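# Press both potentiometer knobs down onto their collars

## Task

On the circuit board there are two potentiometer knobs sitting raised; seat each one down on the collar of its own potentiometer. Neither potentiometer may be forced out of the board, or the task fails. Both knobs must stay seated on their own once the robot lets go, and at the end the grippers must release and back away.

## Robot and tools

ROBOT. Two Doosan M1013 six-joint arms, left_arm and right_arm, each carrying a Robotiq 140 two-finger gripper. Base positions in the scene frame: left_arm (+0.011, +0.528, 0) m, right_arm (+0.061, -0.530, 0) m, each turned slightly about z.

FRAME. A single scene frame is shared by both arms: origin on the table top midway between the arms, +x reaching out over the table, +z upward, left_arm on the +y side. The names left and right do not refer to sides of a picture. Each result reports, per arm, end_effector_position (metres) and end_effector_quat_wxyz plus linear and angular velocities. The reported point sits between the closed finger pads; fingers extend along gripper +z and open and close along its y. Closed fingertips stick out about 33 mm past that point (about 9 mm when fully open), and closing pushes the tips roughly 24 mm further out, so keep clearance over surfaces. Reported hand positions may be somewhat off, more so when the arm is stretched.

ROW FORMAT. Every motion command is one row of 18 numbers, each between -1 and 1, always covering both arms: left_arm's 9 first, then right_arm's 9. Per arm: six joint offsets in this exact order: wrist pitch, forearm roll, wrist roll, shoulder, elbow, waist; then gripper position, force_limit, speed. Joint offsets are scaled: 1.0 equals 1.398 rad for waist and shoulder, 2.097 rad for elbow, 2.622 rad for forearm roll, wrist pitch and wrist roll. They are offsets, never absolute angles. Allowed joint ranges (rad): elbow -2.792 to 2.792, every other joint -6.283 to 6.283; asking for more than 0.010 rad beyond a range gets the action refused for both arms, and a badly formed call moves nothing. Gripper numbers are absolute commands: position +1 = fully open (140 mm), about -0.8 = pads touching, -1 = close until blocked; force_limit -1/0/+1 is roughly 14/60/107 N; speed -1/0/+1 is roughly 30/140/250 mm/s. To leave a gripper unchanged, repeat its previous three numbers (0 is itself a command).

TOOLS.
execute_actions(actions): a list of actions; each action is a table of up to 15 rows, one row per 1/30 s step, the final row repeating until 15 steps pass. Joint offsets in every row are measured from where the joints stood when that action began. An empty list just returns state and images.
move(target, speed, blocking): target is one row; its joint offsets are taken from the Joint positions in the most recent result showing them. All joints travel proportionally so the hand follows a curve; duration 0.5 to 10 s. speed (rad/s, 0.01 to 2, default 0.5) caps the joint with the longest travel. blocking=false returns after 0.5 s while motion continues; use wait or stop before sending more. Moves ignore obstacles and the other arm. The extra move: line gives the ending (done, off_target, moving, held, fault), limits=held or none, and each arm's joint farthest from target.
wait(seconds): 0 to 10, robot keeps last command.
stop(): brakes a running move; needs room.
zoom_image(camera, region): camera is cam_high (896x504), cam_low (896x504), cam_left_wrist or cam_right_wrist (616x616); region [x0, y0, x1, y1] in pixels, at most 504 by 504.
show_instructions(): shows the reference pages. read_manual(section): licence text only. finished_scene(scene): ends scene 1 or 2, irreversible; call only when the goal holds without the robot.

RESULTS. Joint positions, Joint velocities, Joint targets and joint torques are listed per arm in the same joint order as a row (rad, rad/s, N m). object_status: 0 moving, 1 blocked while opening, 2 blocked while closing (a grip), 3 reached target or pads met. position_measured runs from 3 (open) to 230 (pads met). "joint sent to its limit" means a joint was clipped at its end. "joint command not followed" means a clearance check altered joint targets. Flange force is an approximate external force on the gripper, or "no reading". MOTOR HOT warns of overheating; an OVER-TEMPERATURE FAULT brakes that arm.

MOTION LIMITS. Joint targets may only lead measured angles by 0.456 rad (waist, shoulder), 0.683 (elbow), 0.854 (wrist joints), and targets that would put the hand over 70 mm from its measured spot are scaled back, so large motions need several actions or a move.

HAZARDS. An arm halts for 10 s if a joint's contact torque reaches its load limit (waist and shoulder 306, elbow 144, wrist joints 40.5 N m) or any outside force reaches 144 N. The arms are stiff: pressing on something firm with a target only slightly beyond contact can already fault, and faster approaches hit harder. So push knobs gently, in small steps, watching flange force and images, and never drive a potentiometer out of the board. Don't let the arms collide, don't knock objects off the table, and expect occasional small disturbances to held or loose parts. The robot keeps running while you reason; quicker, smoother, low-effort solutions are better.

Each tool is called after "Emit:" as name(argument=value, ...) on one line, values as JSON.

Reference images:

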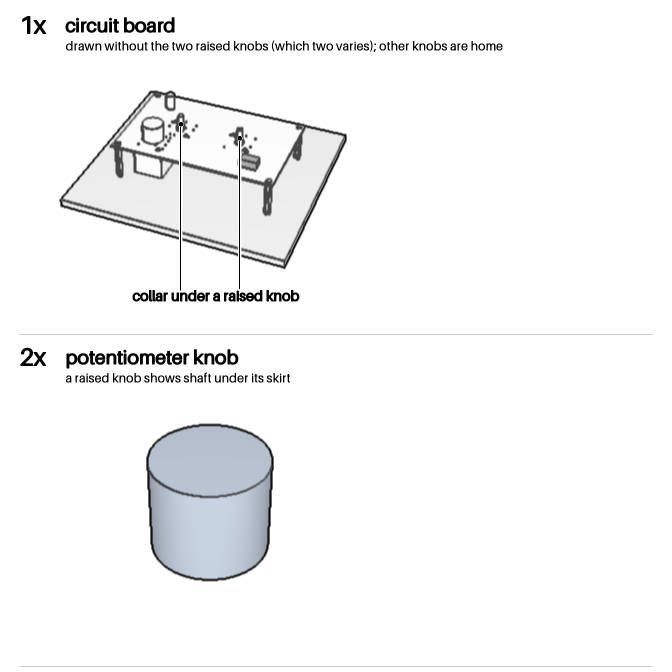

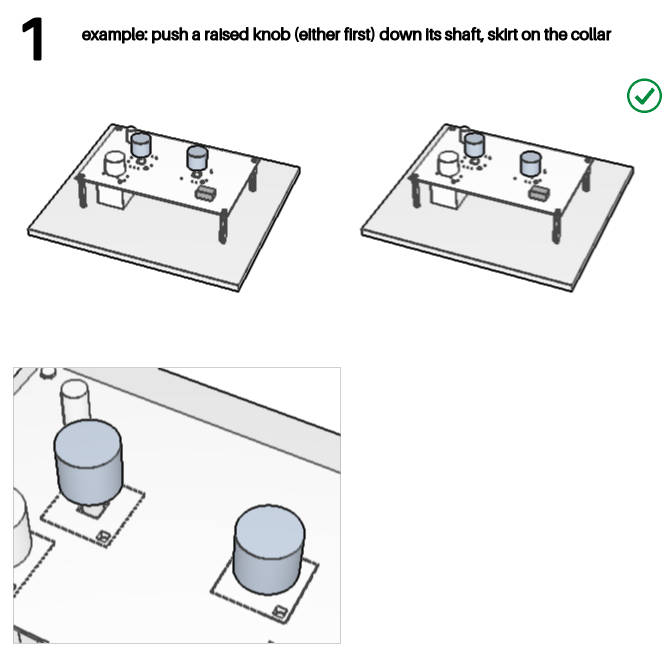

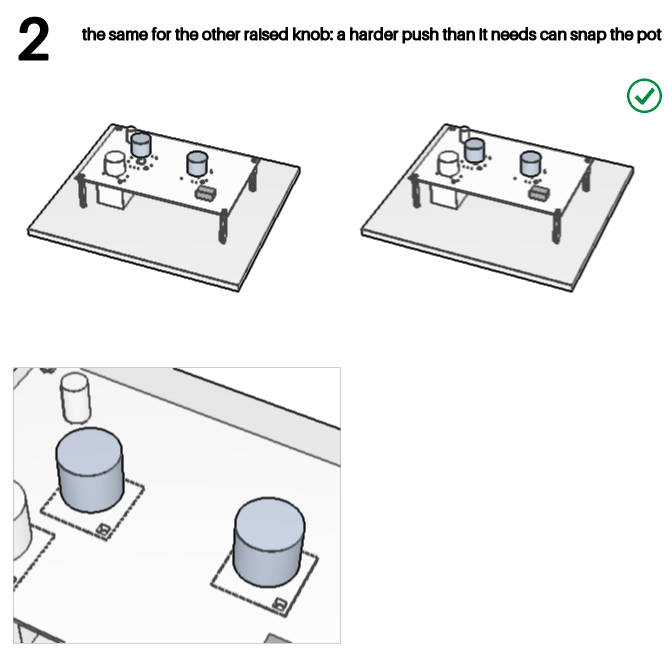

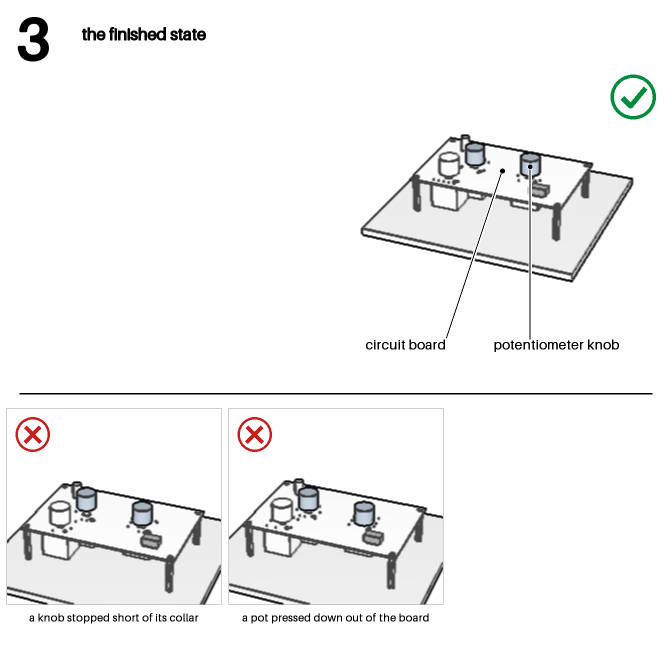

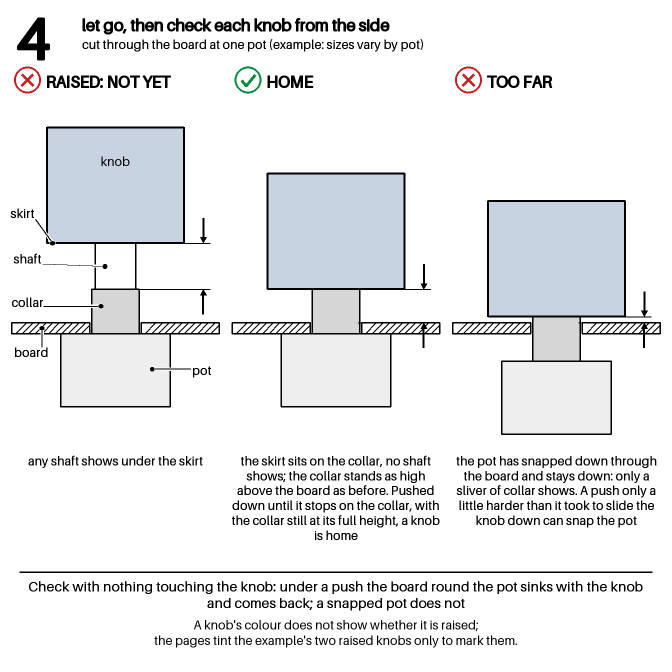

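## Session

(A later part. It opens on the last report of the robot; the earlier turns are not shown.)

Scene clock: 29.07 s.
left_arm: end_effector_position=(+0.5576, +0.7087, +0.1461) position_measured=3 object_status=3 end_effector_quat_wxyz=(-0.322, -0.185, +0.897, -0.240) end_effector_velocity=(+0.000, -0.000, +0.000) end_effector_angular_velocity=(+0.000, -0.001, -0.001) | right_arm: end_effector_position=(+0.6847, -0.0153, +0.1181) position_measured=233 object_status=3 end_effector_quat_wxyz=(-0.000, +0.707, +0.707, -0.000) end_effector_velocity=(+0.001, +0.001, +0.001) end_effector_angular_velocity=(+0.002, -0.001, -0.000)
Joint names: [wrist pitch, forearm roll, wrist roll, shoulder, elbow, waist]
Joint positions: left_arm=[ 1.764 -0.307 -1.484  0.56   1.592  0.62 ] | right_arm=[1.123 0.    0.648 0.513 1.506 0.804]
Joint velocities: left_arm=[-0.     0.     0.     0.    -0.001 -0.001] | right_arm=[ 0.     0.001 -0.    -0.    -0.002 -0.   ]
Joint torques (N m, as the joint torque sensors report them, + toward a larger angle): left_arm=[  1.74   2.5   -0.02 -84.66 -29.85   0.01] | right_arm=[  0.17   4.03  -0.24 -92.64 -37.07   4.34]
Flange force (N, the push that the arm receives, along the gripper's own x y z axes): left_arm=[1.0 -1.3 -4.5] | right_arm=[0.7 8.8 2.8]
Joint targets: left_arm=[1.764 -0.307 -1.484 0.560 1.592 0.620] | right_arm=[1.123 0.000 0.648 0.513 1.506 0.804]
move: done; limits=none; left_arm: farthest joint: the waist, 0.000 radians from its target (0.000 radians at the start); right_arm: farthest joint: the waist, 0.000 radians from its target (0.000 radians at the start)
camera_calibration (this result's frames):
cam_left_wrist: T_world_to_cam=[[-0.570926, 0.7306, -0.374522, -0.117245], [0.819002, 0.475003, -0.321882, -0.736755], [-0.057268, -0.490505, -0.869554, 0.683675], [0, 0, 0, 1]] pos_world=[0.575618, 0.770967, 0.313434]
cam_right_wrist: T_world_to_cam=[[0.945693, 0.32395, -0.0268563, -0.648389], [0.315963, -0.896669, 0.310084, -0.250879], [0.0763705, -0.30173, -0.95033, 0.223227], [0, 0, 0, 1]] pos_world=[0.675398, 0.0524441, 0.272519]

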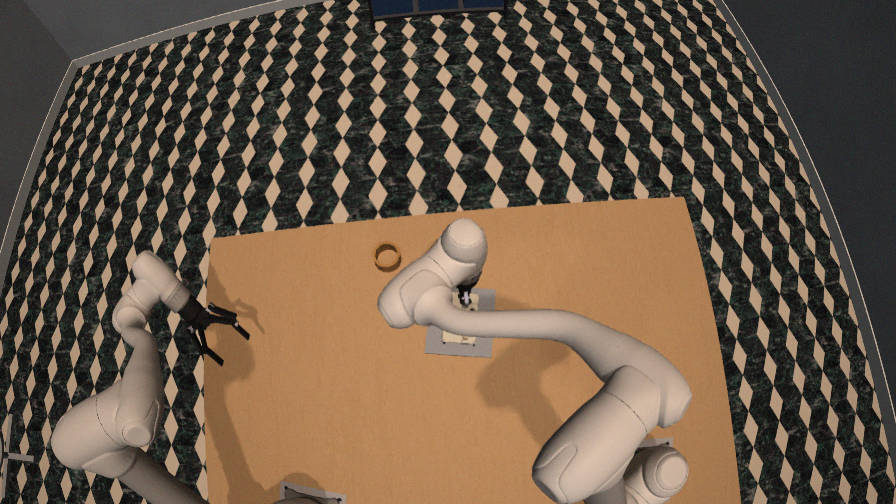

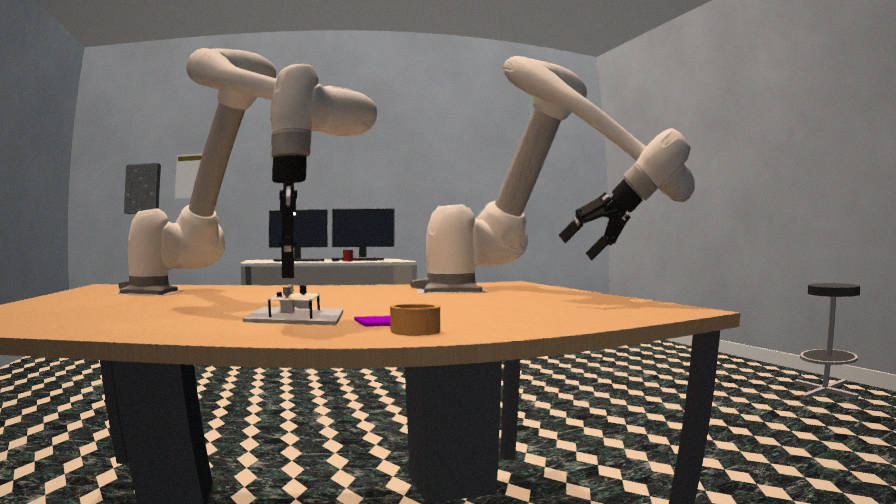

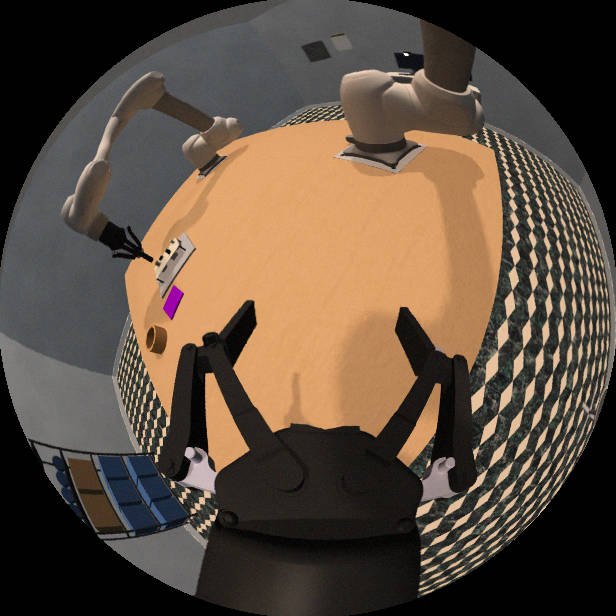

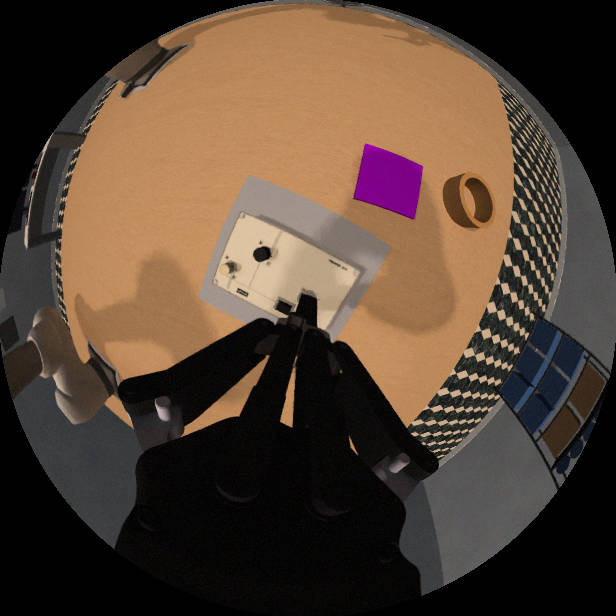

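Emit:
move(target=[0,0,0,0,0,0,1,0,0,0.08,0,0,-0.2,0,-0.2,-1,0,0], speed=0.6)

Emit:
zoom_image(camera="cam_low", region=[270, 260, 320, 310])

Scene clock: 30.57 s.
left_arm: end_effector_position=(+0.5576, +0.7087, +0.1461) position_measured=3 object_status=3 end_effector_quat_wxyz=(-0.322, -0.185, +0.897, -0.240) end_effector_velocity=(-0.000, +0.000, +0.000) end_effector_angular_velocity=(-0.000, +0.000, +0.000) | right_arm: end_effector_position=(+0.7181, -0.2398, +0.3303) position_measured=233 object_status=3 end_effector_quat_wxyz=(+0.010, +0.798, +0.601, +0.034) end_effector_velocity=(-0.000, -0.001, +0.001) end_effector_angular_velocity=(+0.001, -0.000, -0.001)
Joint names: [wrist pitch, forearm roll, wrist roll, shoulder, elbow, waist]
Joint positions: left_arm=[ 1.764 -0.307 -1.484  0.56   1.592  0.62 ] | right_arm=[1.332 0.    0.648 0.233 1.506 0.524]
Joint velocities: left_arm=[ 0. -0. -0. -0.  0.  0.] | right_arm=[ 0.001  0.001 -0.    -0.002  0.    -0.001]
Joint torques (N m, as the joint torque sensors report them, + toward a larger angle): left_arm=[  1.78   2.5    0.1  -84.09 -29.59  -0.43] | right_arm=[ -0.56   4.72   0.08 -68.82 -41.31   0.2 ]
Flange force (N, the push that the arm receives, along the gripper's own x y z axes): left_arm=[1.7 -0.7 -4.7] | right_arm=[3.7 4.8 1.0]
Joint targets: left_arm=[1.764 -0.307 -1.484 0.560 1.592 0.620] | right_arm=[1.333 0.000 0.648 0.233 1.506 0.524]
move: done; limits=none; left_arm: farthest joint: the waist, 0.000 radians from its target (0.000 radians at the start); right_arm: farthest joint: the waist, 0.000 radians from its target (0.279 radians at the start)
camera_calibration (this result's frames):
cam_left_wrist: T_world_to_cam=[[-0.570926, 0.7306, -0.374523, -0.117245], [0.819002, 0.475003, -0.321882, -0.736755], [-0.0572679, -0.490506, -0.869554, 0.683675], [0, 0, 0, 1]] pos_world=[0.575618, 0.770967, 0.313434]
cam_right_wrist: T_world_to_cam=[[0.997949, 0.05032, 0.039557, -0.726632], [0.03677, -0.956564, 0.289195, -0.335591], [0.0523911, -0.287148, -0.956452, 0.377312], [0, 0, 0, 1]] pos_world=[0.717714, -0.176105, 0.486675]

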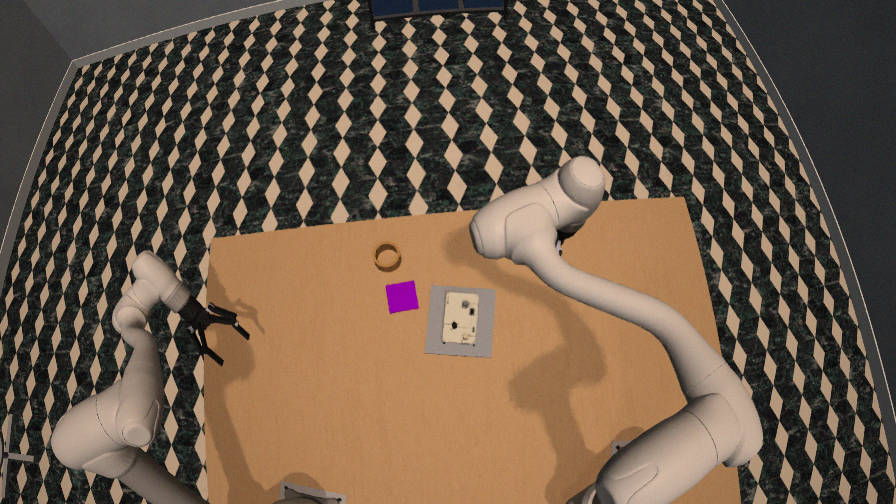

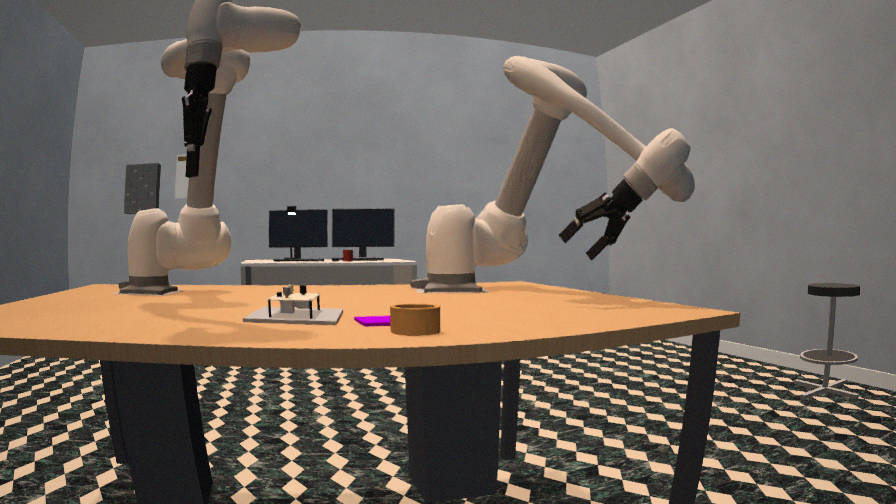

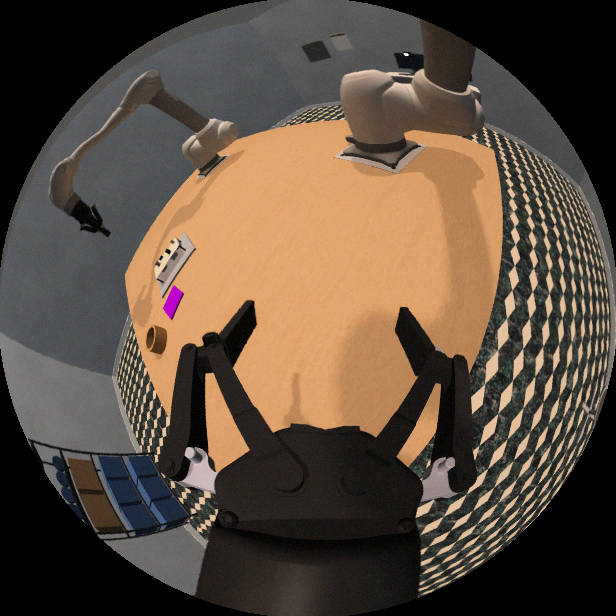

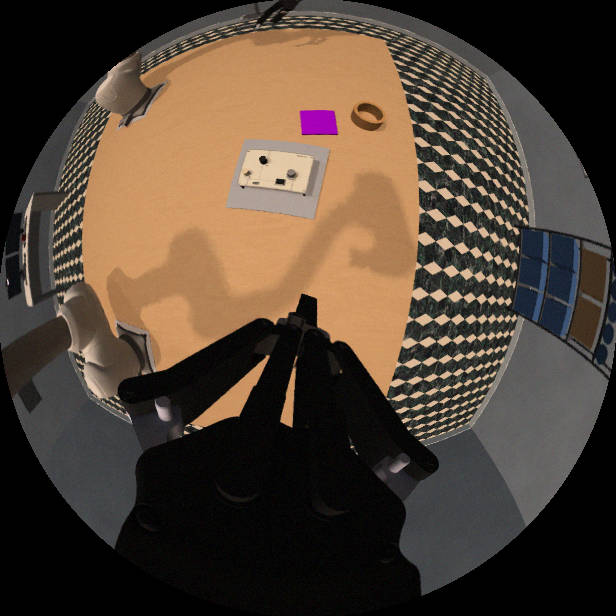

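Region (270, 260, 320, 310) of cam_low's 896x504 image, scaled by 10.080, with more detail than that image has.

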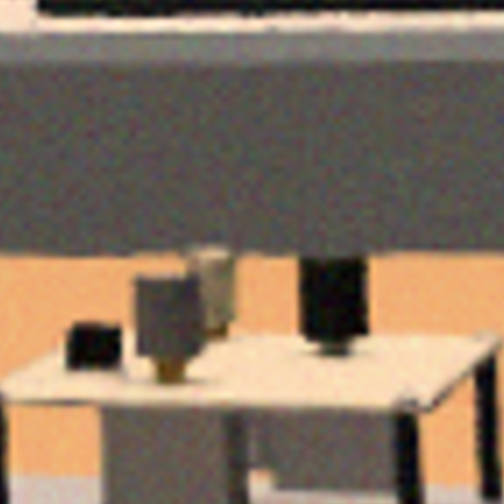

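Emit:
finished_scene(scene=1)

The scene is finished: the task was done.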